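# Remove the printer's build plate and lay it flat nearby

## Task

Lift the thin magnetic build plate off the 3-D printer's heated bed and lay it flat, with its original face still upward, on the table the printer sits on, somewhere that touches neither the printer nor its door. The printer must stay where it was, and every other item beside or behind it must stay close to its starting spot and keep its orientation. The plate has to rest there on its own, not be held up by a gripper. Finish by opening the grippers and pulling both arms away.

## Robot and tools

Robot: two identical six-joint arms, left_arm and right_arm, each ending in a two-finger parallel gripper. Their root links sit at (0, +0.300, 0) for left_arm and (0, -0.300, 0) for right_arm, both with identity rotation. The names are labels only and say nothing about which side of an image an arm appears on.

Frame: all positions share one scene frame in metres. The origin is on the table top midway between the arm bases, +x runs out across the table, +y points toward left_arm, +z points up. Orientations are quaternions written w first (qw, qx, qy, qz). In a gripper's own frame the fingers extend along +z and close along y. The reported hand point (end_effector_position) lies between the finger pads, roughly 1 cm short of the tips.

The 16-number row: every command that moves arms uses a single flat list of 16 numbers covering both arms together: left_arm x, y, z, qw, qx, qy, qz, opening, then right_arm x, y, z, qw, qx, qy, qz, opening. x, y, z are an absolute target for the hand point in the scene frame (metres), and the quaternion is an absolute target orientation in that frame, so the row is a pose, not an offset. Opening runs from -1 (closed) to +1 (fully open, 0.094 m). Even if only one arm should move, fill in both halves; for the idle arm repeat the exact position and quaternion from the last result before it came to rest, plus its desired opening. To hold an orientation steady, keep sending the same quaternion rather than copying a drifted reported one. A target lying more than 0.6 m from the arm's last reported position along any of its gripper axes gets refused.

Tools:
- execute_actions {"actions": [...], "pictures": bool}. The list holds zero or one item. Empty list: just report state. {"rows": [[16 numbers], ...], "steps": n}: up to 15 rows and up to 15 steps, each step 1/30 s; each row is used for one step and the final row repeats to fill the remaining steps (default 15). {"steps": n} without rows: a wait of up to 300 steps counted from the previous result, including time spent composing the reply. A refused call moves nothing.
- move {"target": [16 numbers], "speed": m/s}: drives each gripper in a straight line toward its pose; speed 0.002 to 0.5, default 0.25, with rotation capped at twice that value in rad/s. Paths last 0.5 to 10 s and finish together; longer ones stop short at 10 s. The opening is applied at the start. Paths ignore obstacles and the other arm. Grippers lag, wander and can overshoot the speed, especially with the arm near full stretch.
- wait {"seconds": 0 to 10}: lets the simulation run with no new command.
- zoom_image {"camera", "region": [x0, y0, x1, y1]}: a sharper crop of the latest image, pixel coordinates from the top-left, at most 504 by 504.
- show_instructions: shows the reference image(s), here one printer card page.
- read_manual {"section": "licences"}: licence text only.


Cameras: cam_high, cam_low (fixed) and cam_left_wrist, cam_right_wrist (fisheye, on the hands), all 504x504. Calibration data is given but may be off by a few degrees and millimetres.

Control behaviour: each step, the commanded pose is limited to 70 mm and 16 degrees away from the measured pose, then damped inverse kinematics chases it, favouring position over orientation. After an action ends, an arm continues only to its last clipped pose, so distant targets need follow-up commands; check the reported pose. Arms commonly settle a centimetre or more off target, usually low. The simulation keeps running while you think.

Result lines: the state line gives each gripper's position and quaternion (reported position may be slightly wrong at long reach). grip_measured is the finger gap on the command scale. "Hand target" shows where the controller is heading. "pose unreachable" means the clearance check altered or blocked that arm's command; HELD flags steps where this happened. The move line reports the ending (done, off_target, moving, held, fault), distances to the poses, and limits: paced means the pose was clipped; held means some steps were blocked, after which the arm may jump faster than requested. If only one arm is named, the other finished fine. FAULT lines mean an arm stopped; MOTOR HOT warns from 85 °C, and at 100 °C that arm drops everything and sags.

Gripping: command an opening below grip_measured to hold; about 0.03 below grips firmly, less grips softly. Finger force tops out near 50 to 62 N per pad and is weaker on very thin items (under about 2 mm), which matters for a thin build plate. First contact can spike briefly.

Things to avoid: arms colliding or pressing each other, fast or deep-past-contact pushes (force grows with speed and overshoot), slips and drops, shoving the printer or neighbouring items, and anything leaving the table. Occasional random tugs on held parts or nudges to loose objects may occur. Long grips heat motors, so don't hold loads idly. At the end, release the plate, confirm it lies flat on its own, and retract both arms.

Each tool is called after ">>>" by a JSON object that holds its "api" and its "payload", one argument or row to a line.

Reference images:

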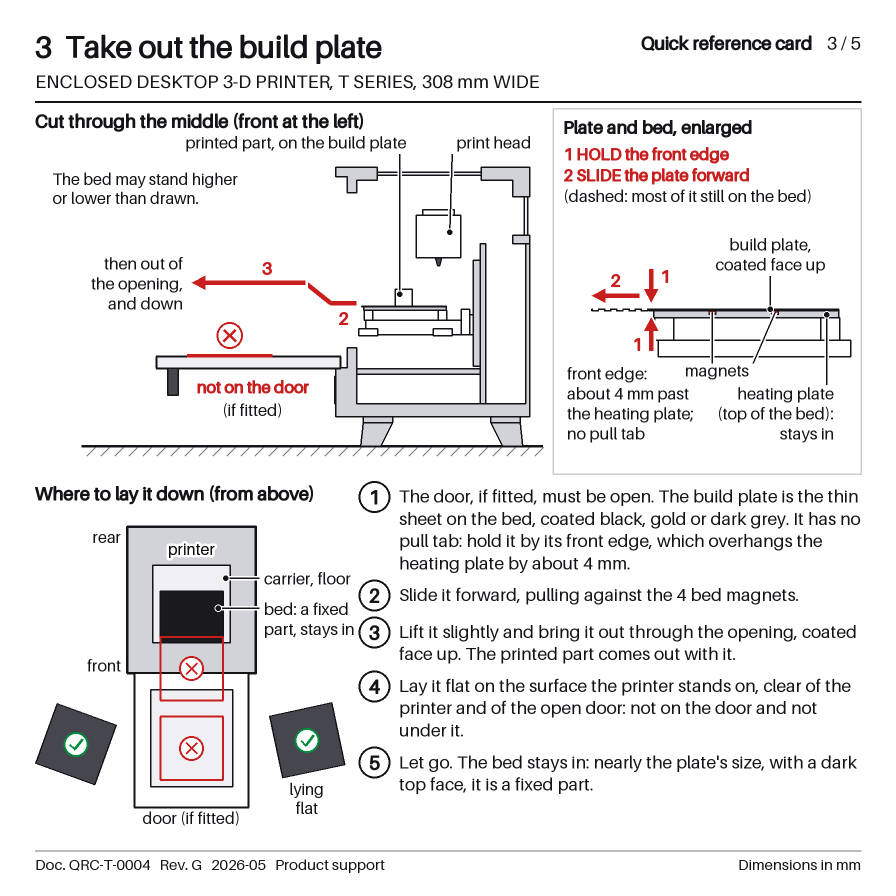

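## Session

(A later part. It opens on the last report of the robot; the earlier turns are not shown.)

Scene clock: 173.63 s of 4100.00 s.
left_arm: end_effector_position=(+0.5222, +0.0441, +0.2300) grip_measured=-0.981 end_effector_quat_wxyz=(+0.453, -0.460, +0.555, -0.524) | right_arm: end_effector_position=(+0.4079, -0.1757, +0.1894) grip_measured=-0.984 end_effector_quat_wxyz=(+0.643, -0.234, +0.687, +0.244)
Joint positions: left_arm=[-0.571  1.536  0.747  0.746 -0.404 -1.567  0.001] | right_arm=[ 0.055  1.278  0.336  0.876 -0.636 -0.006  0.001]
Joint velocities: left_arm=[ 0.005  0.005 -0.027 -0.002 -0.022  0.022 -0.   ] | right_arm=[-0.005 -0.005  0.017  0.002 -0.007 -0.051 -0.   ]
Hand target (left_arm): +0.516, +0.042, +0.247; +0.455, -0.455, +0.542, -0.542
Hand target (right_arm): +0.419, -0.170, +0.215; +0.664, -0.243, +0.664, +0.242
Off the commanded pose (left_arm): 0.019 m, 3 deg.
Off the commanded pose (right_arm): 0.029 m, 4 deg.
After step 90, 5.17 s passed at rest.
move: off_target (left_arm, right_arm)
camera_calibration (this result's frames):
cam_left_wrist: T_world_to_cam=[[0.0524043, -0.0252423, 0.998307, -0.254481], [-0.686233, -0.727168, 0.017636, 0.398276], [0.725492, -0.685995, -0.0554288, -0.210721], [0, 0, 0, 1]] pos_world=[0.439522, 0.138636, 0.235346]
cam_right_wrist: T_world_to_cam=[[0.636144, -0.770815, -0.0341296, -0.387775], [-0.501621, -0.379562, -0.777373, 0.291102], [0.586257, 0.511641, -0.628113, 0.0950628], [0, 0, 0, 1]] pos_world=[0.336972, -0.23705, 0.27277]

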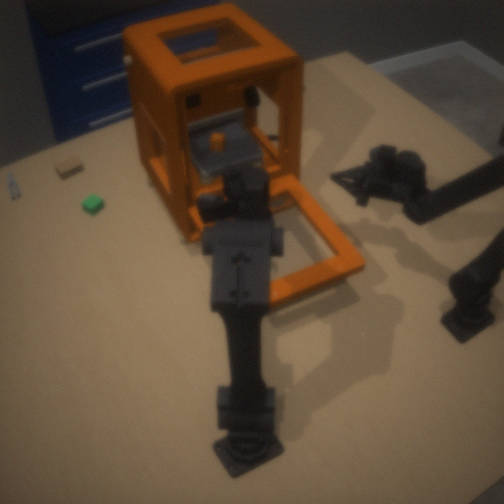

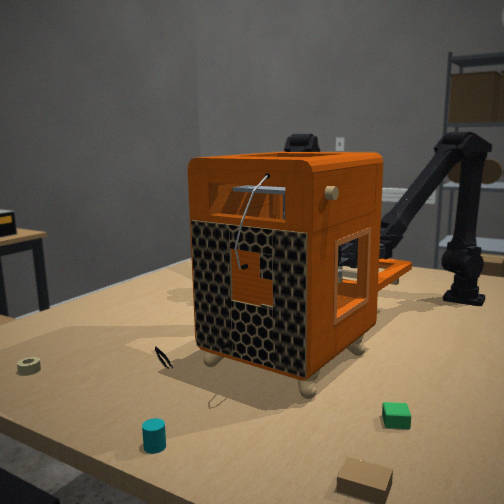

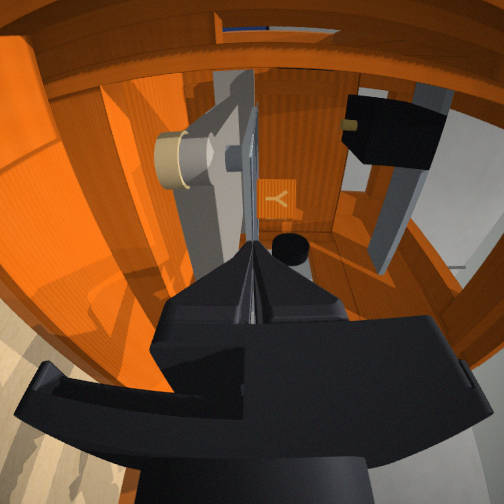

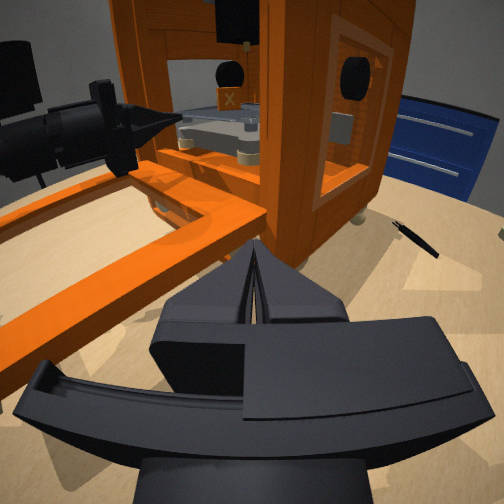

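>>> {"api": "execute_actions", "payload": {
  "actions": [
    {"rows":[[0.522,0.044,0.247,0.4545,-0.4545,0.5417,-0.5417,-0.8, 0.42,-0.17,0.215,0.664,-0.242,0.664,0.242,-1],[0.526,0.043,0.248,0.4545,-0.4545,0.5417,-0.5417,-0.8, 0.42,-0.17,0.215,0.664,-0.242,0.664,0.242,-1],[0.530,0.042,0.249,0.4545,-0.4545,0.5417,-0.5417,-0.8, 0.42,-0.17,0.215,0.664,-0.242,0.664,0.242,-1],[0.534,0.041,0.250,0.4545,-0.4545,0.5417,-0.5417,-0.8, 0.42,-0.17,0.215,0.664,-0.242,0.664,0.242,-1],[0.538,0.040,0.251,0.4545,-0.4545,0.5417,-0.5417,-0.8, 0.42,-0.17,0.215,0.664,-0.242,0.664,0.242,-1],[0.542,0.039,0.252,0.4545,-0.4545,0.5417,-0.5417,-0.8, 0.42,-0.17,0.215,0.664,-0.242,0.664,0.242,-1],[0.546,0.038,0.252,0.4545,-0.4545,0.5417,-0.5417,-0.8, 0.42,-0.17,0.215,0.664,-0.242,0.664,0.242,-1],[0.55,0.037,0.252,0.4545,-0.4545,0.5417,-0.5417,-0.8, 0.42,-0.17,0.215,0.664,-0.242,0.664,0.242,-1],[0.554,0.037,0.252,0.4545,-0.4545,0.5417,-0.5417,-0.8, 0.42,-0.17,0.215,0.664,-0.242,0.664,0.242,-1],[0.558,0.036,0.252,0.4545,-0.4545,0.5417,-0.5417,-0.8, 0.42,-0.17,0.215,0.664,-0.242,0.664,0.242,-1]],"steps":15}
  ]
}}

>>> {"api": "zoom_image", "payload": {
  "camera": "cam_right_wrist",
  "region": [100, 50, 250, 200]
}}

Scene clock: 181.77 s of 4100.00 s.
left_arm: end_effector_position=(+0.5410, +0.0422, +0.2353) grip_measured=-0.802 end_effector_quat_wxyz=(+0.451, -0.456, +0.553, -0.531) | right_arm: end_effector_position=(+0.4079, -0.1757, +0.1894) grip_measured=-0.984 end_effector_quat_wxyz=(+0.643, -0.234, +0.687, +0.244)
Joint positions: left_arm=[-0.548  1.567  0.794  0.743 -0.371 -1.567  0.009] | right_arm=[ 0.055  1.278  0.336  0.876 -0.636 -0.006  0.001]
Joint velocities: left_arm=[ 0.005  0.054  0.022 -0.007 -0.066  0.007 -0.001] | right_arm=[-0.005 -0.005 -0.007 -0.007  0.037 -0.022  0.   ]
Hand target (left_arm): +0.557, +0.037, +0.252; +0.455, -0.454, +0.542, -0.542
Hand target (right_arm): +0.419, -0.170, +0.215; +0.664, -0.243, +0.664, +0.242
Off the commanded pose (left_arm): 0.025 m, 2 deg.
Off the commanded pose (right_arm): 0.029 m, 4 deg.
Steps of this call (steps 1 to 90: nothing new was sent; then 4.63 s passed at rest; steps 91 to 105: all 15 steps of this action). Readings (end_effector_position):
91: left_arm (+0.5221, +0.0438, +0.2300) | right_arm (+0.4079, -0.1757, +0.1894)
92: left_arm (+0.5220, +0.0432, +0.2300) | right_arm (+0.4079, -0.1757, +0.1894)
94: left_arm (+0.5218, +0.0422, +0.2300) | right_arm (+0.4079, -0.1757, +0.1894)
98: left_arm (+0.5241, +0.0417, +0.2322) | right_arm (+0.4079, -0.1757, +0.1894)
105: the state above
camera_calibration (this result's frames):
cam_left_wrist: T_world_to_cam=[[0.042188, -0.0179995, 0.998948, -0.255733], [-0.693565, -0.72021, 0.0163139, 0.413691], [0.719158, -0.693523, -0.042868, -0.224597], [0, 0, 0, 1]] pos_world=[0.459231, 0.137578, 0.239087]
cam_right_wrist: T_world_to_cam=[[0.636144, -0.770815, -0.0341296, -0.387775], [-0.501621, -0.379562, -0.777373, 0.291102], [0.586257, 0.511641, -0.628113, 0.0950628], [0, 0, 0, 1]] pos_world=[0.336972, -0.23705, 0.27277]

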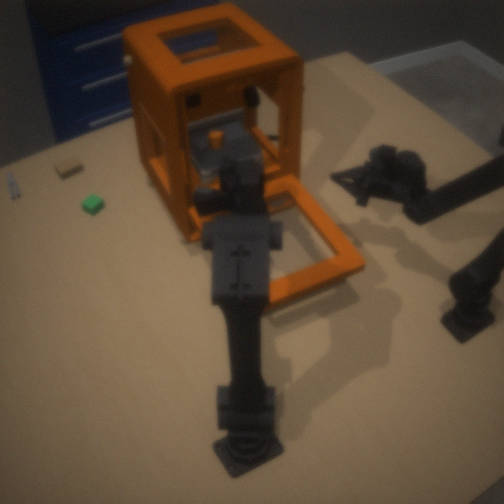

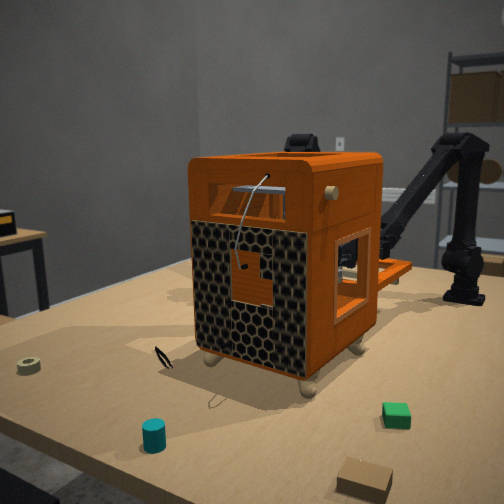

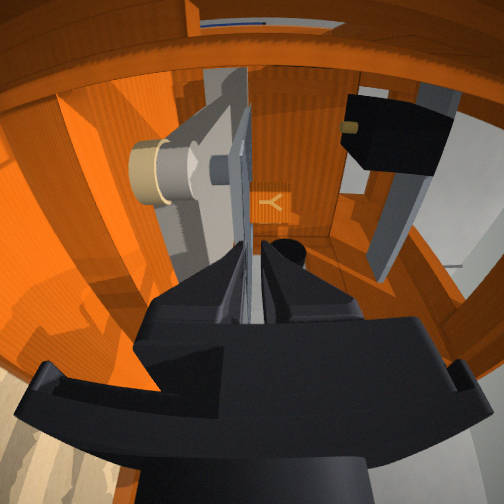

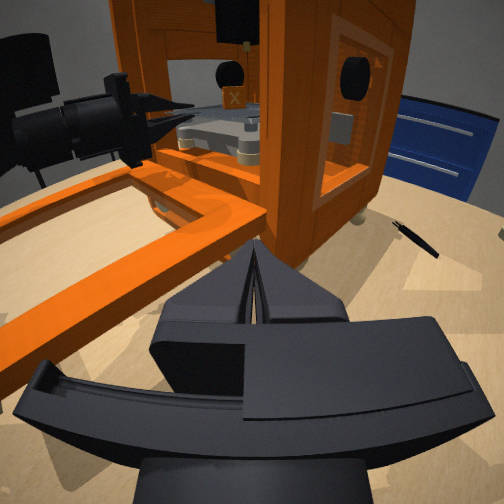

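Region (100, 50, 250, 200) of cam_right_wrist's 504x504 image, scaled by 3.360, with more detail than that image has.

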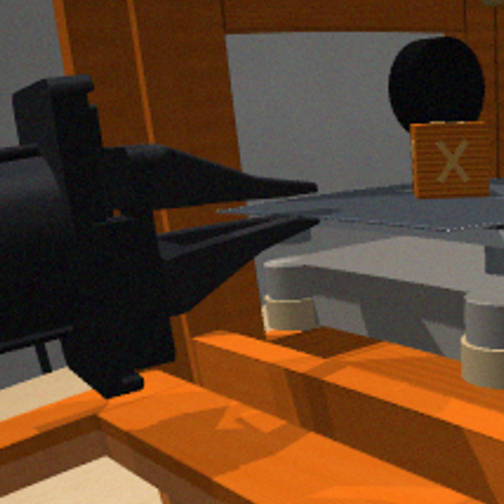

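>>> {"api": "execute_actions", "payload": {
  "actions": [
    {"rows":[[0.557,0.037,0.252,0.4545,-0.4545,0.5417,-0.5417,-0.9, 0.42,-0.17,0.215,0.664,-0.242,0.664,0.242,-1],[0.557,0.037,0.252,0.4545,-0.4545,0.5417,-0.5417,-1, 0.42,-0.17,0.215,0.664,-0.242,0.664,0.242,-1]],"steps":15}
  ]
}}

>>> {"api": "zoom_image", "payload": {
  "camera": "cam_right_wrist",
  "region": [100, 50, 250, 200]
}}

Scene clock: 185.20 s of 4100.00 s.
left_arm: end_effector_position=(+0.5414, +0.0421, +0.2333) grip_measured=-0.979 end_effector_quat_wxyz=(+0.450, -0.457, +0.555, -0.530) | right_arm: end_effector_position=(+0.4079, -0.1757, +0.1894) grip_measured=-0.984 end_effector_quat_wxyz=(+0.643, -0.234, +0.687, +0.244)
Joint positions: left_arm=[-0.548  1.57   0.794  0.741 -0.37  -1.568  0.001] | right_arm=[ 0.055  1.278  0.336  0.876 -0.636 -0.006  0.001]
Joint velocities: left_arm=[-0.005  0.005 -0.012  0.007 -0.051 -0.081 -0.001] | right_arm=[ 0.005 -0.005 -0.017  0.012 -0.037 -0.022 -0.   ]
Hand target (left_arm): +0.556, +0.038, +0.252; +0.455, -0.454, +0.542, -0.542
Hand target (right_arm): +0.419, -0.170, +0.215; +0.664, -0.243, +0.664, +0.242
Off the commanded pose (left_arm): 0.025 m, 2 deg.
Off the commanded pose (right_arm): 0.029 m, 4 deg.
Steps of this call (steps 1 to 88: nothing new was sent; steps 89 to 103: all 15 steps of this action). Readings (end_effector_position):
89: left_arm (+0.5414, +0.0421, +0.2335) | right_arm (+0.4079, -0.1757, +0.1894)
90: left_arm (+0.5414, +0.0421, +0.2334) | right_arm (+0.4079, -0.1757, +0.1894)
92: left_arm (+0.5414, +0.0421, +0.2333) | right_arm (+0.4079, -0.1757, +0.1894)
96: left_arm (+0.5414, +0.0421, +0.2333) | right_arm (+0.4079, -0.1757, +0.1894)
103: the state above
camera_calibration (this result's frames):
cam_left_wrist: T_world_to_cam=[[0.0462325, -0.0196194, 0.998738, -0.255821], [-0.693478, -0.720254, 0.0179529, 0.413547], [0.718993, -0.693433, -0.0469047, -0.224016], [0, 0, 0, 1]] pos_world=[0.459679, 0.1375, 0.237566]
cam_right_wrist: T_world_to_cam=[[0.636144, -0.770815, -0.0341296, -0.387775], [-0.501621, -0.379562, -0.777373, 0.291102], [0.586257, 0.511641, -0.628113, 0.0950628], [0, 0, 0, 1]] pos_world=[0.336972, -0.23705, 0.27277]

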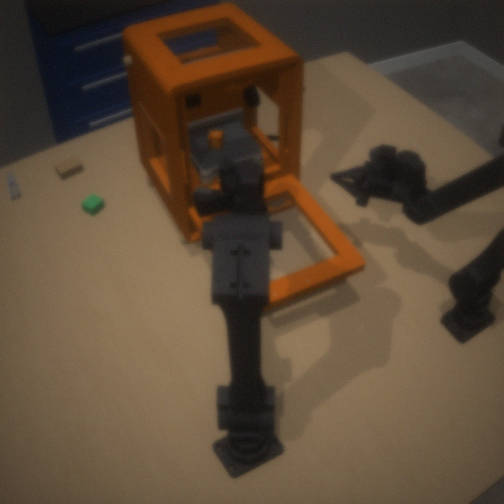

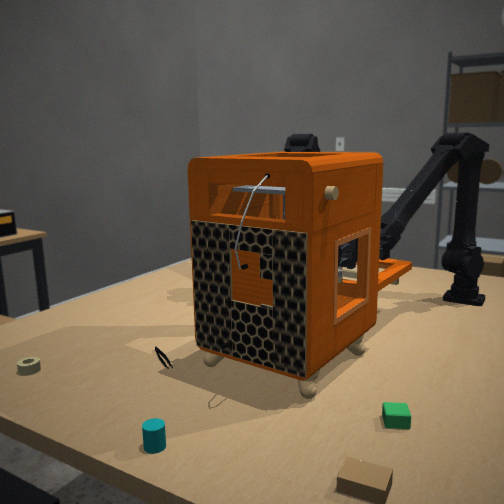

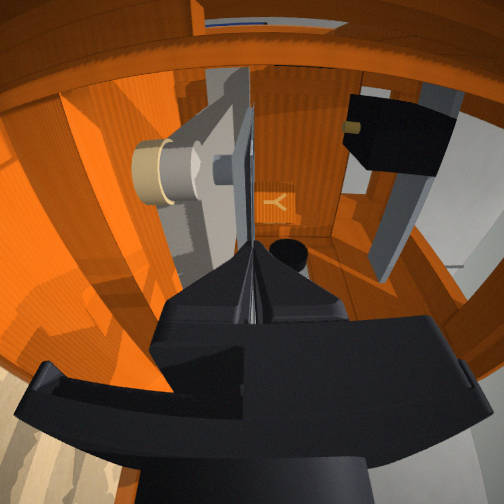

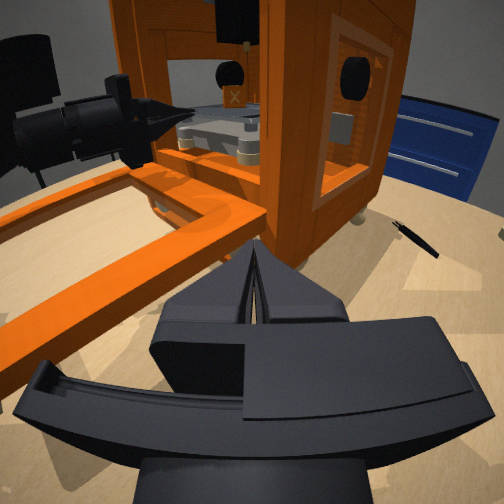

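Region (100, 50, 250, 200) of cam_right_wrist's 504x504 image, scaled by 3.360, with more detail than that image has.

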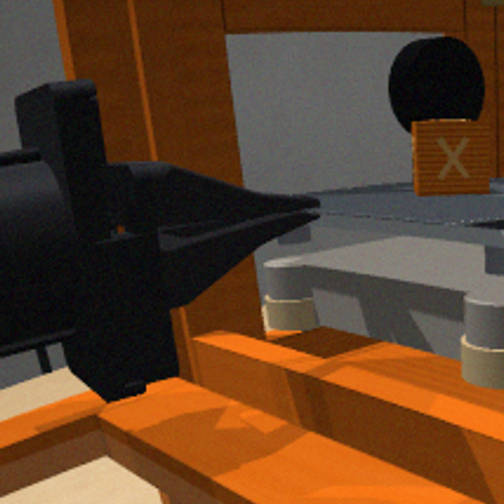

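>>> {"api": "move", "payload": {
  "target": [0.30,0.085,0.265,0.4545,-0.4545,0.5417,-0.5417,-1, 0.30,-0.40,0.37,0.69,0.014,0.724,0.015,1],
  "speed": 0.06
}}

Scene clock: 197.67 s of 4100.00 s.
left_arm: end_effector_position=(+0.3045, +0.0830, +0.2585) grip_measured=-0.979 end_effector_quat_wxyz=(+0.457, -0.455, +0.549, -0.533) | right_arm: end_effector_position=(+0.3042, -0.3961, +0.3318) grip_measured=+1.000 end_effector_quat_wxyz=(+0.679, +0.023, +0.734, +0.029)
Joint positions: left_arm=[-0.946  0.884  0.322  0.54  -0.775 -1.569  0.001] | right_arm=[-0.634  0.446  0.439 -0.09  -0.644  0.016  0.094]
Joint velocities: left_arm=[-0.005 -0.005 -0.007 -0.012  0.037  0.022 -0.   ] | right_arm=[-0.005  0.015  0.007 -0.007  0.081  0.007  0.   ]
Hand target (left_arm): +0.301, +0.083, +0.267; +0.456, -0.453, +0.542, -0.542
Hand target (right_arm): +0.302, -0.398, +0.367; +0.695, +0.019, +0.718, +0.020
Off the commanded pose (left_arm): 0.008 m, 1 deg.
Off the commanded pose (right_arm): 0.039 m, 3 deg.
After step 90, 3.37 s passed at rest.
move: off_target (right_arm)
camera_calibration (this result's frames):
cam_left_wrist: T_world_to_cam=[[0.0290183, -0.0170901, 0.999433, -0.264394], [-0.688543, -0.725156, 0.00759167, 0.279804], [0.724615, -0.688373, -0.0328101, -0.0299981], [0, 0, 0, 1]] pos_world=[0.222066, 0.177733, 0.261135]
cam_right_wrist: T_world_to_cam=[[0.00627232, -0.997222, -0.0742243, -0.371598], [-0.647269, 0.0525299, -0.760449, 0.475995], [0.762236, 0.0528129, -0.645142, 0.128476], [0, 0, 0, 1]] pos_world=[0.212499, -0.402355, 0.417273]

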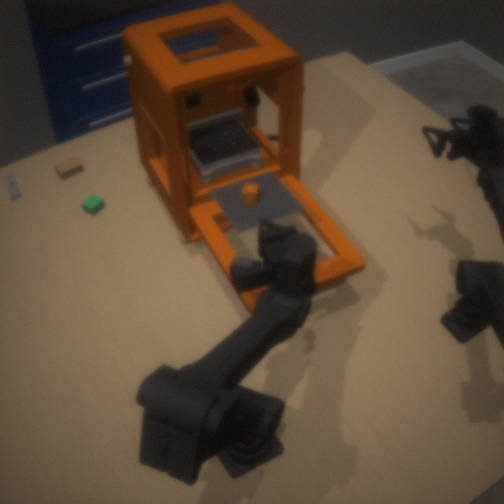

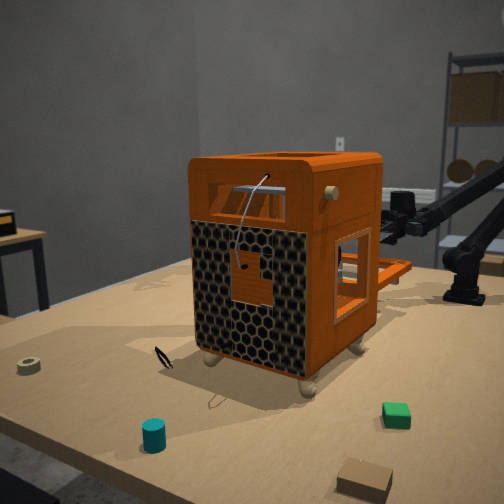

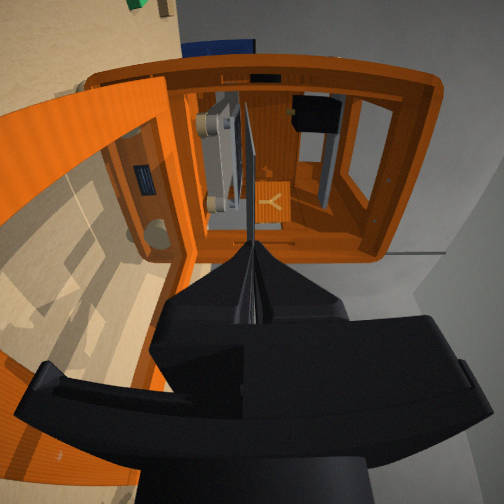

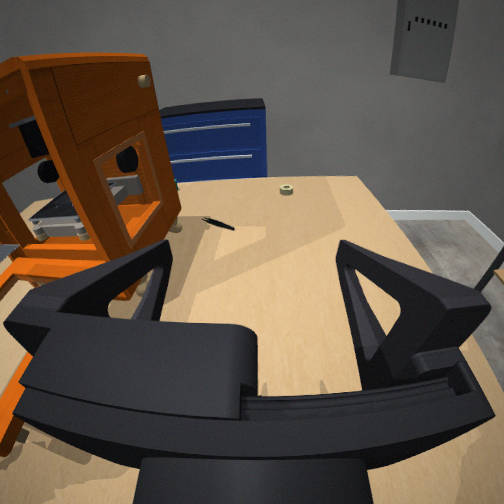

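>>> {"api": "move", "payload": {
  "target": [0.25,0.38,0.22,0.579,-0.579,0.406,-0.406,-1, 0.30,-0.40,0.34,0.68,0.02,0.733,0.025,1],
  "speed": 0.08
}}

Scene clock: 204.53 s of 4100.00 s.
left_arm: end_effector_position=(+0.2599, +0.3795, +0.2083) grip_measured=-0.979 end_effector_quat_wxyz=(+0.563, -0.595, +0.421, -0.391) | right_arm: end_effector_position=(+0.3019, -0.3973, +0.3259) grip_measured=+1.000 end_effector_quat_wxyz=(+0.673, +0.025, +0.738, +0.036)
Joint positions: left_arm=[ 0.214  0.028  0.066 -0.1   -0.134 -1.571  0.001] | right_arm=[-0.653  0.446  0.433 -0.103 -0.669  0.016  0.094]
Joint velocities: left_arm=[-0.015 -0.015 -0.002 -0.017  0.051 -0.007 -0.   ] | right_arm=[-0.015 -0.005 -0.007 -0.017  0.007  0.007  0.   ]
Hand target (left_arm): +0.258, +0.381, +0.220; +0.574, -0.587, +0.406, -0.403
Hand target (right_arm): +0.300, -0.400, +0.340; +0.680, +0.020, +0.733, +0.025
Off the commanded pose (left_arm): 0.015 m, 4 deg.
Off the commanded pose (right_arm): 0.014 m, 2 deg.
joint sent to its limit (left arm) — the command would take joint 2 (shoulder) past its lower limit, so that joint was sent only as far as its limit.
move: off_target (left_arm, right_arm)
camera_calibration (this result's frames):
cam_left_wrist: T_world_to_cam=[[0.0745411, 0.0227334, 0.996959, -0.234291], [-0.237711, -0.970516, 0.0399037, 0.433743], [0.968472, -0.239962, -0.0669393, -0.0216236], [0, 0, 0, 1]] pos_world=[0.141511, 0.421092, 0.214823]
cam_right_wrist: T_world_to_cam=[[0.0111078, -0.99607, -0.0878738, -0.369763], [-0.657923, 0.0588972, -0.750778, 0.472716], [0.753003, 0.0661537, -0.654683, 0.137649], [0, 0, 0, 1]] pos_world=[0.211468, -0.405257, 0.412529]

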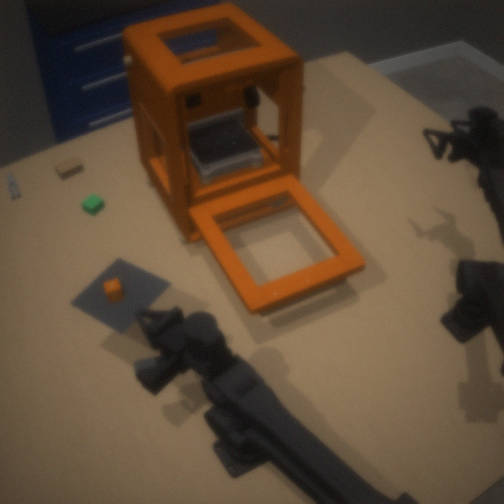

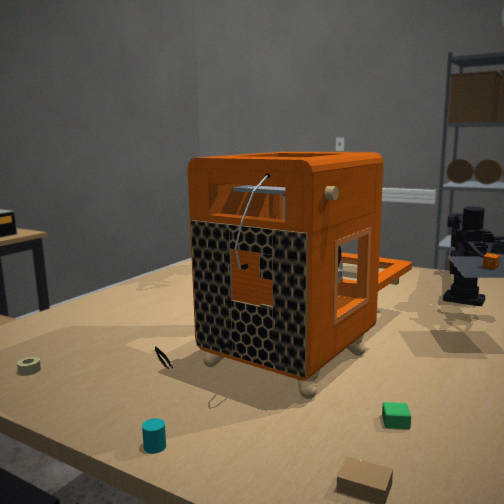

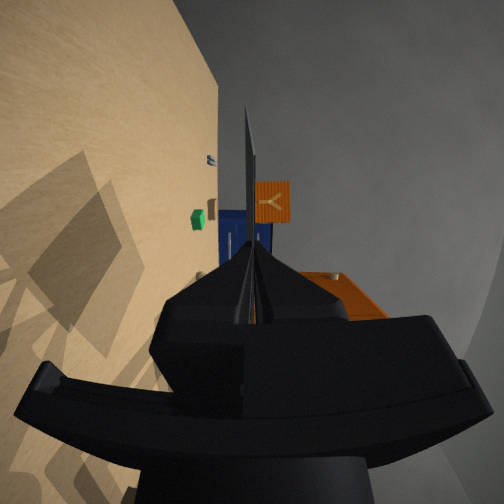

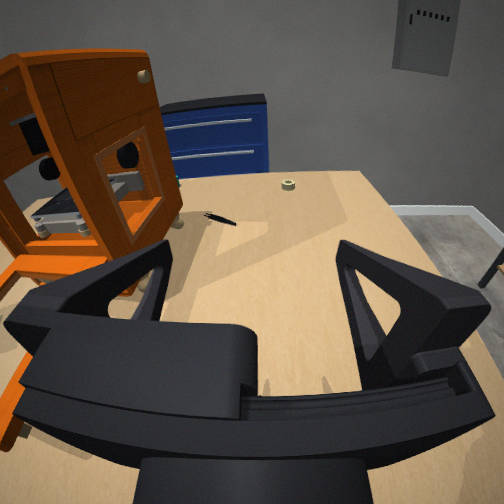

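>>> {"api": "move", "payload": {
  "target": [0.33,0.41,0.075,0.470,-0.672,0.470,-0.329,-1, 0.30,-0.40,0.33,0.675,0.025,0.737,0.03,1],
  "speed": 0.06
}}

Scene clock: 212.20 s of 4100.00 s.
left_arm: end_effector_position=(+0.3030, +0.3993, +0.0577) grip_measured=-0.979 end_effector_quat_wxyz=(-0.449, +0.682, -0.484, +0.315) | right_arm: end_effector_position=(+0.3017, -0.3971, +0.3221) grip_measured=+1.000 end_effector_quat_wxyz=(+0.671, +0.027, +0.740, +0.038)
Joint positions: left_arm=[ 0.295  1.185  0.021  0.753 -0.042 -1.583  0.001] | right_arm=[-0.653  0.446  0.426 -0.103 -0.67   0.016  0.094]
Joint velocities: left_arm=[-0.015 -0.015  0.002  0.022  0.007 -0.066 -0.   ] | right_arm=[-0.005  0.005  0.017 -0.002  0.007  0.051  0.   ]
Hand target (left_arm): +0.323, +0.408, +0.078; -0.469, +0.672, -0.470, +0.330
Hand target (right_arm): +0.300, -0.400, +0.330; +0.675, +0.025, +0.737, +0.030
Off the commanded pose (left_arm): 0.034 m, 4 deg.
Off the commanded pose (right_arm): 0.009 m, 1 deg.
After step 90, 1.87 s passed at rest.
move: off_target (left_arm)
camera_calibration (this result's frames):
cam_left_wrist: T_world_to_cam=[[0.390859, 0.137248, 0.91016, -0.224415], [-0.199043, -0.952821, 0.229158, 0.439484], [0.898672, -0.27073, -0.3451, -0.0191744], [0, 0, 0, 1]] pos_world=[0.192422, 0.444359, 0.0969251]
cam_right_wrist: T_world_to_cam=[[0.0110242, -0.995705, -0.0919253, -0.368483], [-0.661763, 0.0616536, -0.747174, 0.470807], [0.749632, 0.0690697, -0.658241, 0.138616], [0, 0, 0, 1]] pos_world=[0.211714, -0.405501, 0.409145]

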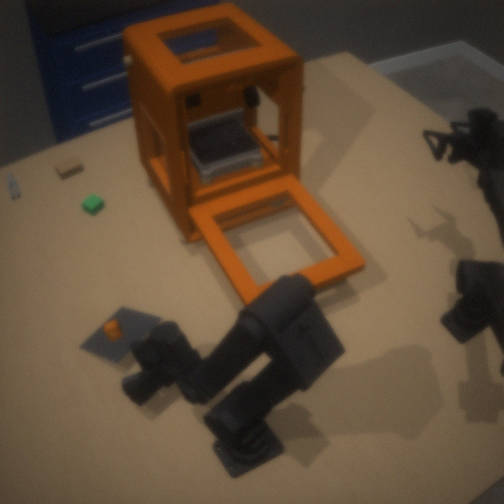

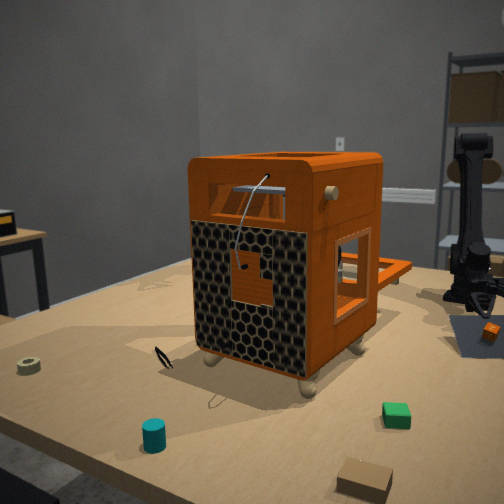

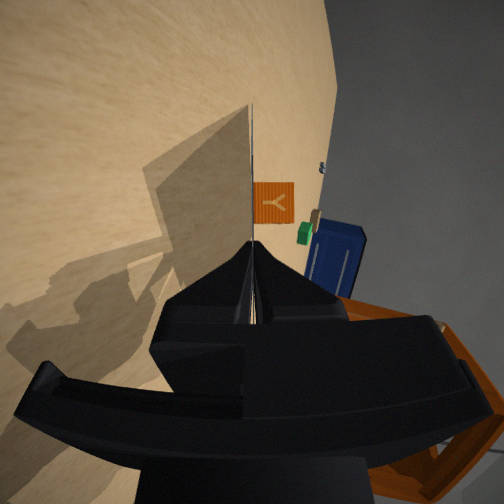

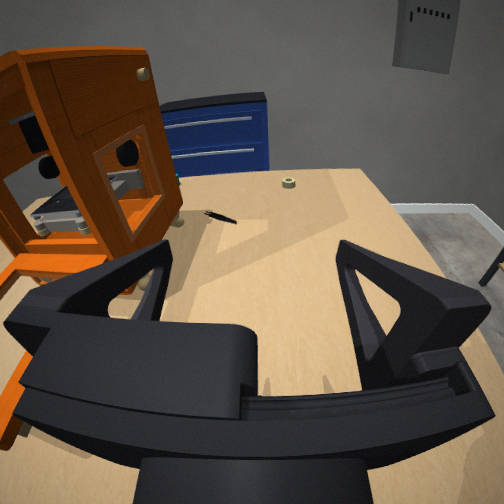

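>>> {"api": "execute_actions", "payload": {
  "actions": [
    {"rows":[[0.32,0.405,0.07,0.470,-0.672,0.470,-0.329,-0.85, 0.30,-0.40,0.33,0.675,0.025,0.737,0.03,1],[0.32,0.405,0.07,0.470,-0.672,0.470,-0.329,-0.7, 0.30,-0.40,0.33,0.675,0.025,0.737,0.03,1]],"steps":10}
  ],
  "pictures": false
}}

>>> {"api": "move", "payload": {
  "target": [0.32,0.405,0.04,0.3135,-0.757,0.530,-0.219,-0.7, 0.30,-0.40,0.33,0.675,0.025,0.737,0.03,1],
  "speed": 0.04
}}

Scene clock: 218.00 s of 4100.00 s.
left_arm: end_effector_position=(+0.3051, +0.4017, +0.0562) grip_measured=-0.702 end_effector_quat_wxyz=(-0.455, +0.681, -0.480, +0.315) | right_arm: end_effector_position=(+0.3017, -0.3972, +0.3221) grip_measured=+1.000 end_effector_quat_wxyz=(+0.671, +0.027, +0.740, +0.038)
Joint positions: left_arm=[ 0.295  1.247  0.022  0.826 -0.052 -1.584  0.014] | right_arm=[-0.653  0.446  0.426 -0.103 -0.67   0.016  0.094]
Joint velocities: left_arm=[-0.005 -0.005 -0.002  0.042  0.051  0.007  0.001] | right_arm=[-0.015 -0.005  0.022 -0.007 -0.007 -0.022  0.   ]
Hand target (left_arm): +0.319, +0.405, +0.070; -0.469, +0.672, -0.470, +0.329
Hand target (right_arm): +0.300, -0.400, +0.330; +0.675, +0.025, +0.737, +0.030
Off the commanded pose (left_arm): 0.021 m, 3 deg.
Off the commanded pose (right_arm): 0.009 m, 1 deg.
Steps of this call (steps 1 to 90: nothing new was sent; then 2.47 s passed at rest; steps 91 to 100: all 10 steps of this action). Readings (end_effector_position):
91: left_arm (+0.3034, +0.4001, +0.0587) | right_arm (+0.3017, -0.3970, +0.3221)
92: left_arm (+0.3042, +0.4010, +0.0596) | right_arm (+0.3017, -0.3970, +0.3221)
94: left_arm (+0.3048, +0.4015, +0.0581) | right_arm (+0.3017, -0.3970, +0.3221)
98: left_arm (+0.3048, +0.4016, +0.0554) | right_arm (+0.3017, -0.3972, +0.3221)
100: the state above

Scene clock: 223.33 s of 4100.00 s.
left_arm: end_effector_position=(+0.3017, +0.3976, +0.0227) grip_measured=-0.702 end_effector_quat_wxyz=(-0.302, +0.757, -0.539, +0.210) | right_arm: end_effector_position=(+0.3015, -0.3970, +0.3185) grip_measured=+1.000 end_effector_quat_wxyz=(+0.670, +0.028, +0.741, +0.039)
Joint positions: left_arm=[ 0.295  1.09   0.205  0.067 -0.035 -1.595  0.014] | right_arm=[-0.653  0.446  0.42  -0.103 -0.67   0.016  0.094]
Joint velocities: left_arm=[-0.015  0.005  0.027 -0.002 -0.022 -0.022 -0.   ] | right_arm=[-0.005 -0.015  0.007  0.002 -0.11  -0.037  0.   ]
Hand target (left_arm): +0.320, +0.405, +0.039; -0.313, +0.757, -0.530, +0.220
Hand target (right_arm): +0.300, -0.400, +0.330; +0.675, +0.025, +0.737, +0.030
Off the commanded pose (left_arm): 0.026 m, 2 deg.
Off the commanded pose (right_arm): 0.012 m, 1 deg.
move: off_target (left_arm, right_arm)
camera_calibration (this result's frames):
cam_left_wrist: T_world_to_cam=[[0.699203, 0.243309, 0.672247, -0.321539], [-0.0744881, -0.910396, 0.406978, 0.387103], [0.711032, -0.334635, -0.618428, 0.0576279], [0, 0, 0, 1]] pos_world=[0.21268, 0.449934, 0.09425]
cam_right_wrist: T_world_to_cam=[[0.0105692, -0.995353, -0.095708, -0.367249], [-0.665354, 0.0644492, -0.743741, 0.469082], [0.746453, 0.0715405, -0.661581, 0.139406], [0, 0, 0, 1]] pos_world=[0.211927, -0.405748, 0.405956]

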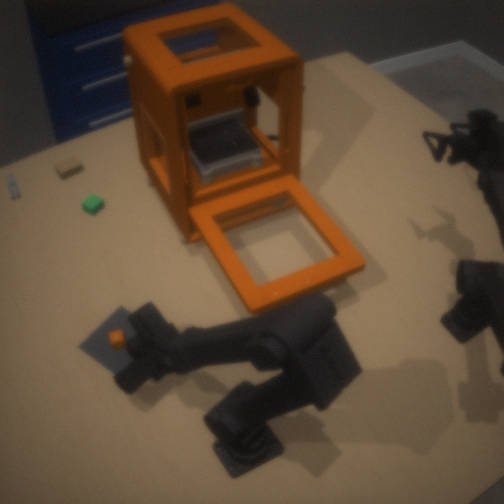

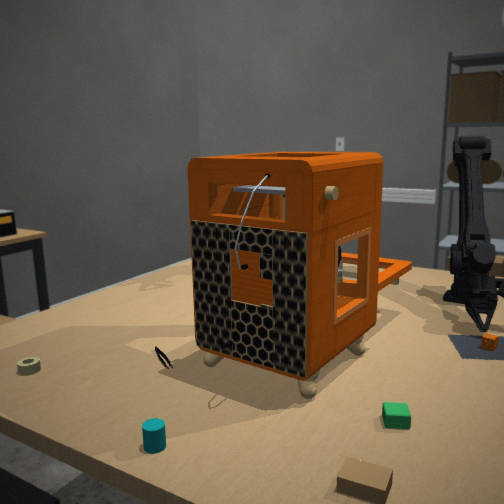

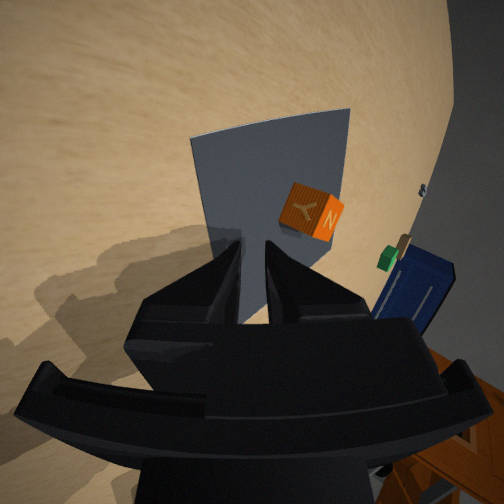

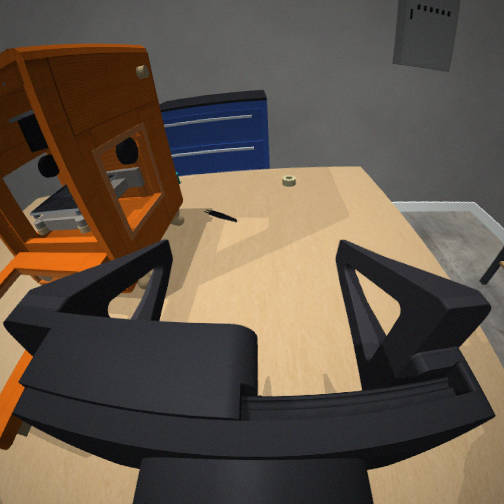

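Withdraw backward along the table, slowly.

>>> {"api": "move", "payload": {
  "target": [0.25,0.38,0.04,0.3135,-0.757,0.530,-0.219,-0.7, 0.30,-0.40,0.33,0.675,0.025,0.737,0.03,1],
  "speed": 0.03
}}

Scene clock: 227.00 s of 4100.00 s.
left_arm: end_effector_position=(+0.2544, +0.3831, +0.0419) grip_measured=-0.702 end_effector_quat_wxyz=(-0.317, +0.756, -0.530, +0.219) | right_arm: end_effector_position=(+0.3014, -0.3969, +0.3156) grip_measured=+1.000 end_effector_quat_wxyz=(+0.668, +0.029, +0.742, +0.040)
Joint positions: left_arm=[ 0.287  0.693  0.112 -0.201 -0.048 -1.611  0.014] | right_arm=[-0.653  0.446  0.415 -0.103 -0.67   0.016  0.094]
Joint velocities: left_arm=[-0.005 -0.015 -0.012 -0.027  0.007  0.022 -0.002] | right_arm=[-0.005 -0.005 -0.017 -0.007 -0.066 -0.066  0.   ]
Hand target (left_arm): +0.252, +0.380, +0.039; -0.313, +0.757, -0.530, +0.219
Hand target (right_arm): +0.300, -0.400, +0.330; +0.675, +0.025, +0.737, +0.030
Off the commanded pose (left_arm): 0.006 m, 0 deg.
Off the commanded pose (right_arm): 0.015 m, 2 deg.
move: off_target (right_arm)
camera_calibration (this result's frames):
cam_left_wrist: T_world_to_cam=[[0.671587, 0.245679, 0.699009, -0.292883], [-0.0776885, -0.914876, 0.39619, 0.36557], [0.736842, -0.320381, -0.595332, 0.0853373], [0, 0, 0, 1]] pos_world=[0.162217, 0.433747, 0.110697]
cam_right_wrist: T_world_to_cam=[[0.0101863, -0.99506, -0.0987493, -0.366221], [-0.668277, 0.0666872, -0.740917, 0.467682], [0.743843, 0.0735391, -0.664297, 0.140016], [0, 0, 0, 1]] pos_world=[0.212122, -0.405897, 0.403361]

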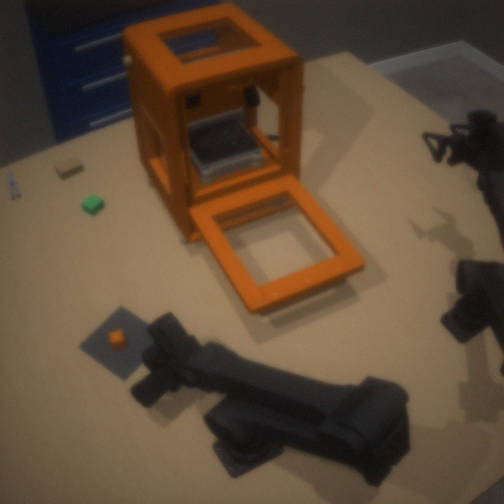

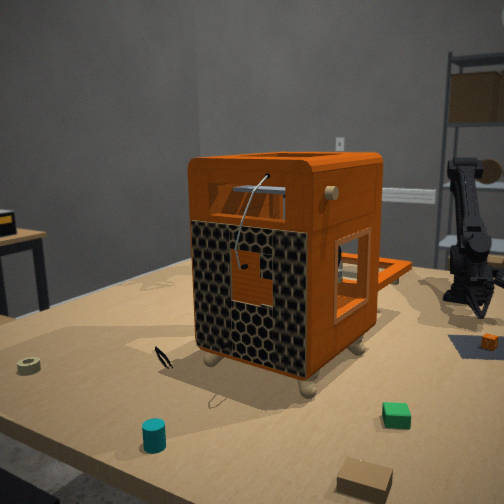

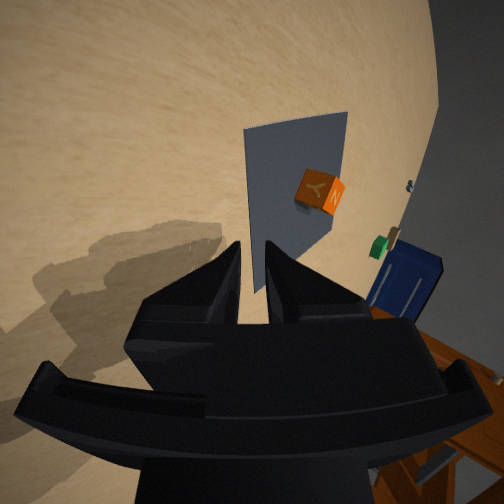

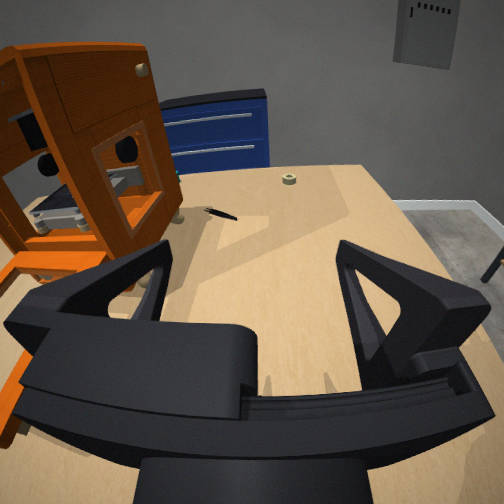

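Lower finger is now clear of the plate; lift away.

>>> {"api": "move", "payload": {
  "target": [0.24,0.36,0.2,0.3135,-0.757,0.530,-0.219,1, 0.30,-0.40,0.33,0.675,0.025,0.737,0.03,1],
  "speed": 0.15
}}

>>> {"api": "zoom_image", "payload": {
  "camera": "cam_high",
  "region": [40, 260, 240, 420]
}}

Scene clock: 230.13 s of 4100.00 s.
left_arm: end_effector_position=(+0.2375, +0.3620, +0.1672) grip_measured=+1.000 end_effector_quat_wxyz=(-0.295, +0.764, -0.539, +0.198) | right_arm: end_effector_position=(+0.3013, -0.3968, +0.3134) grip_measured=+1.000 end_effector_quat_wxyz=(+0.667, +0.030, +0.743, +0.041)
Joint positions: left_arm=[ 0.163  0.412  0.431 -0.873 -0.135 -1.699  0.094] | right_arm=[-0.653  0.446  0.412 -0.103 -0.67   0.016  0.094]
Joint velocities: left_arm=[ 0.015 -0.005 -0.012 -0.012 -0.051 -0.022  0.   ] | right_arm=[ 0.005 -0.005  0.012 -0.022  0.095 -0.066  0.   ]
Hand target (left_arm): +0.244, +0.361, +0.199; -0.313, +0.757, -0.530, +0.219
Hand target (right_arm): +0.300, -0.400, +0.330; +0.675, +0.025, +0.737, +0.030
Off the commanded pose (left_arm): 0.033 m, 3 deg.
Off the commanded pose (right_arm): 0.017 m, 2 deg.
move: off_target (left_arm, right_arm)
camera_calibration (this result's frames):
cam_left_wrist: T_world_to_cam=[[0.714704, 0.25245, 0.652278, -0.368813], [-0.0527098, -0.910497, 0.410143, 0.285435], [0.697438, -0.327512, -0.637429, 0.184538], [0, 0, 0, 1]] pos_world=[0.149934, 0.413433, 0.241129]
cam_right_wrist: T_world_to_cam=[[0.0098837, -0.994828, -0.101087, -0.365432], [-0.670518, 0.0684029, -0.738733, 0.466601], [0.741827, 0.0750821, -0.666374, 0.140479], [0, 0, 0, 1]] pos_world=[0.212265, -0.406007, 0.401365]

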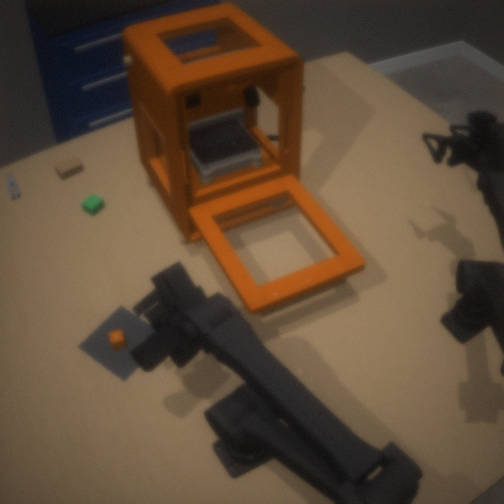

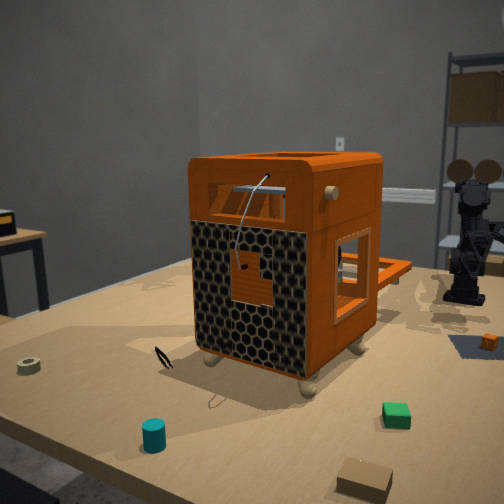

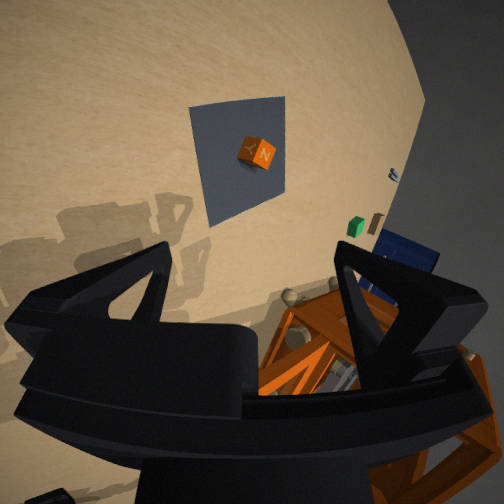

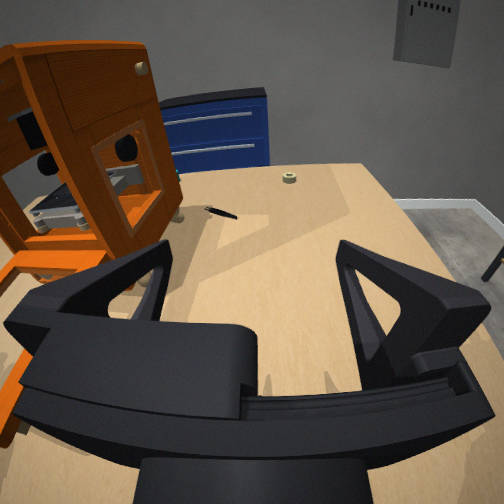

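Region (40, 260, 240, 420) of cam_high's 504x504 image, scaled by 2.520, with more detail than that image has; it fills the top 403 rows of this view, and the rest is white.

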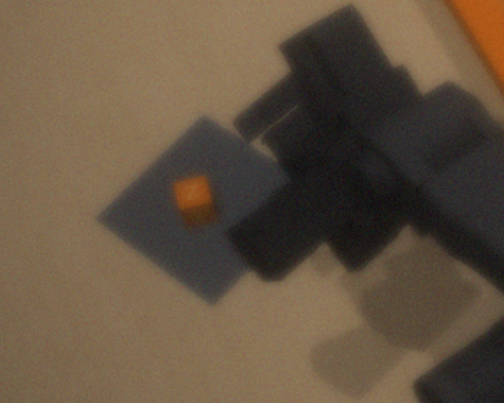

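>>> {"api": "finished_scene", "payload": {
  "scene": 1
}}

The scene is finished: the task was done.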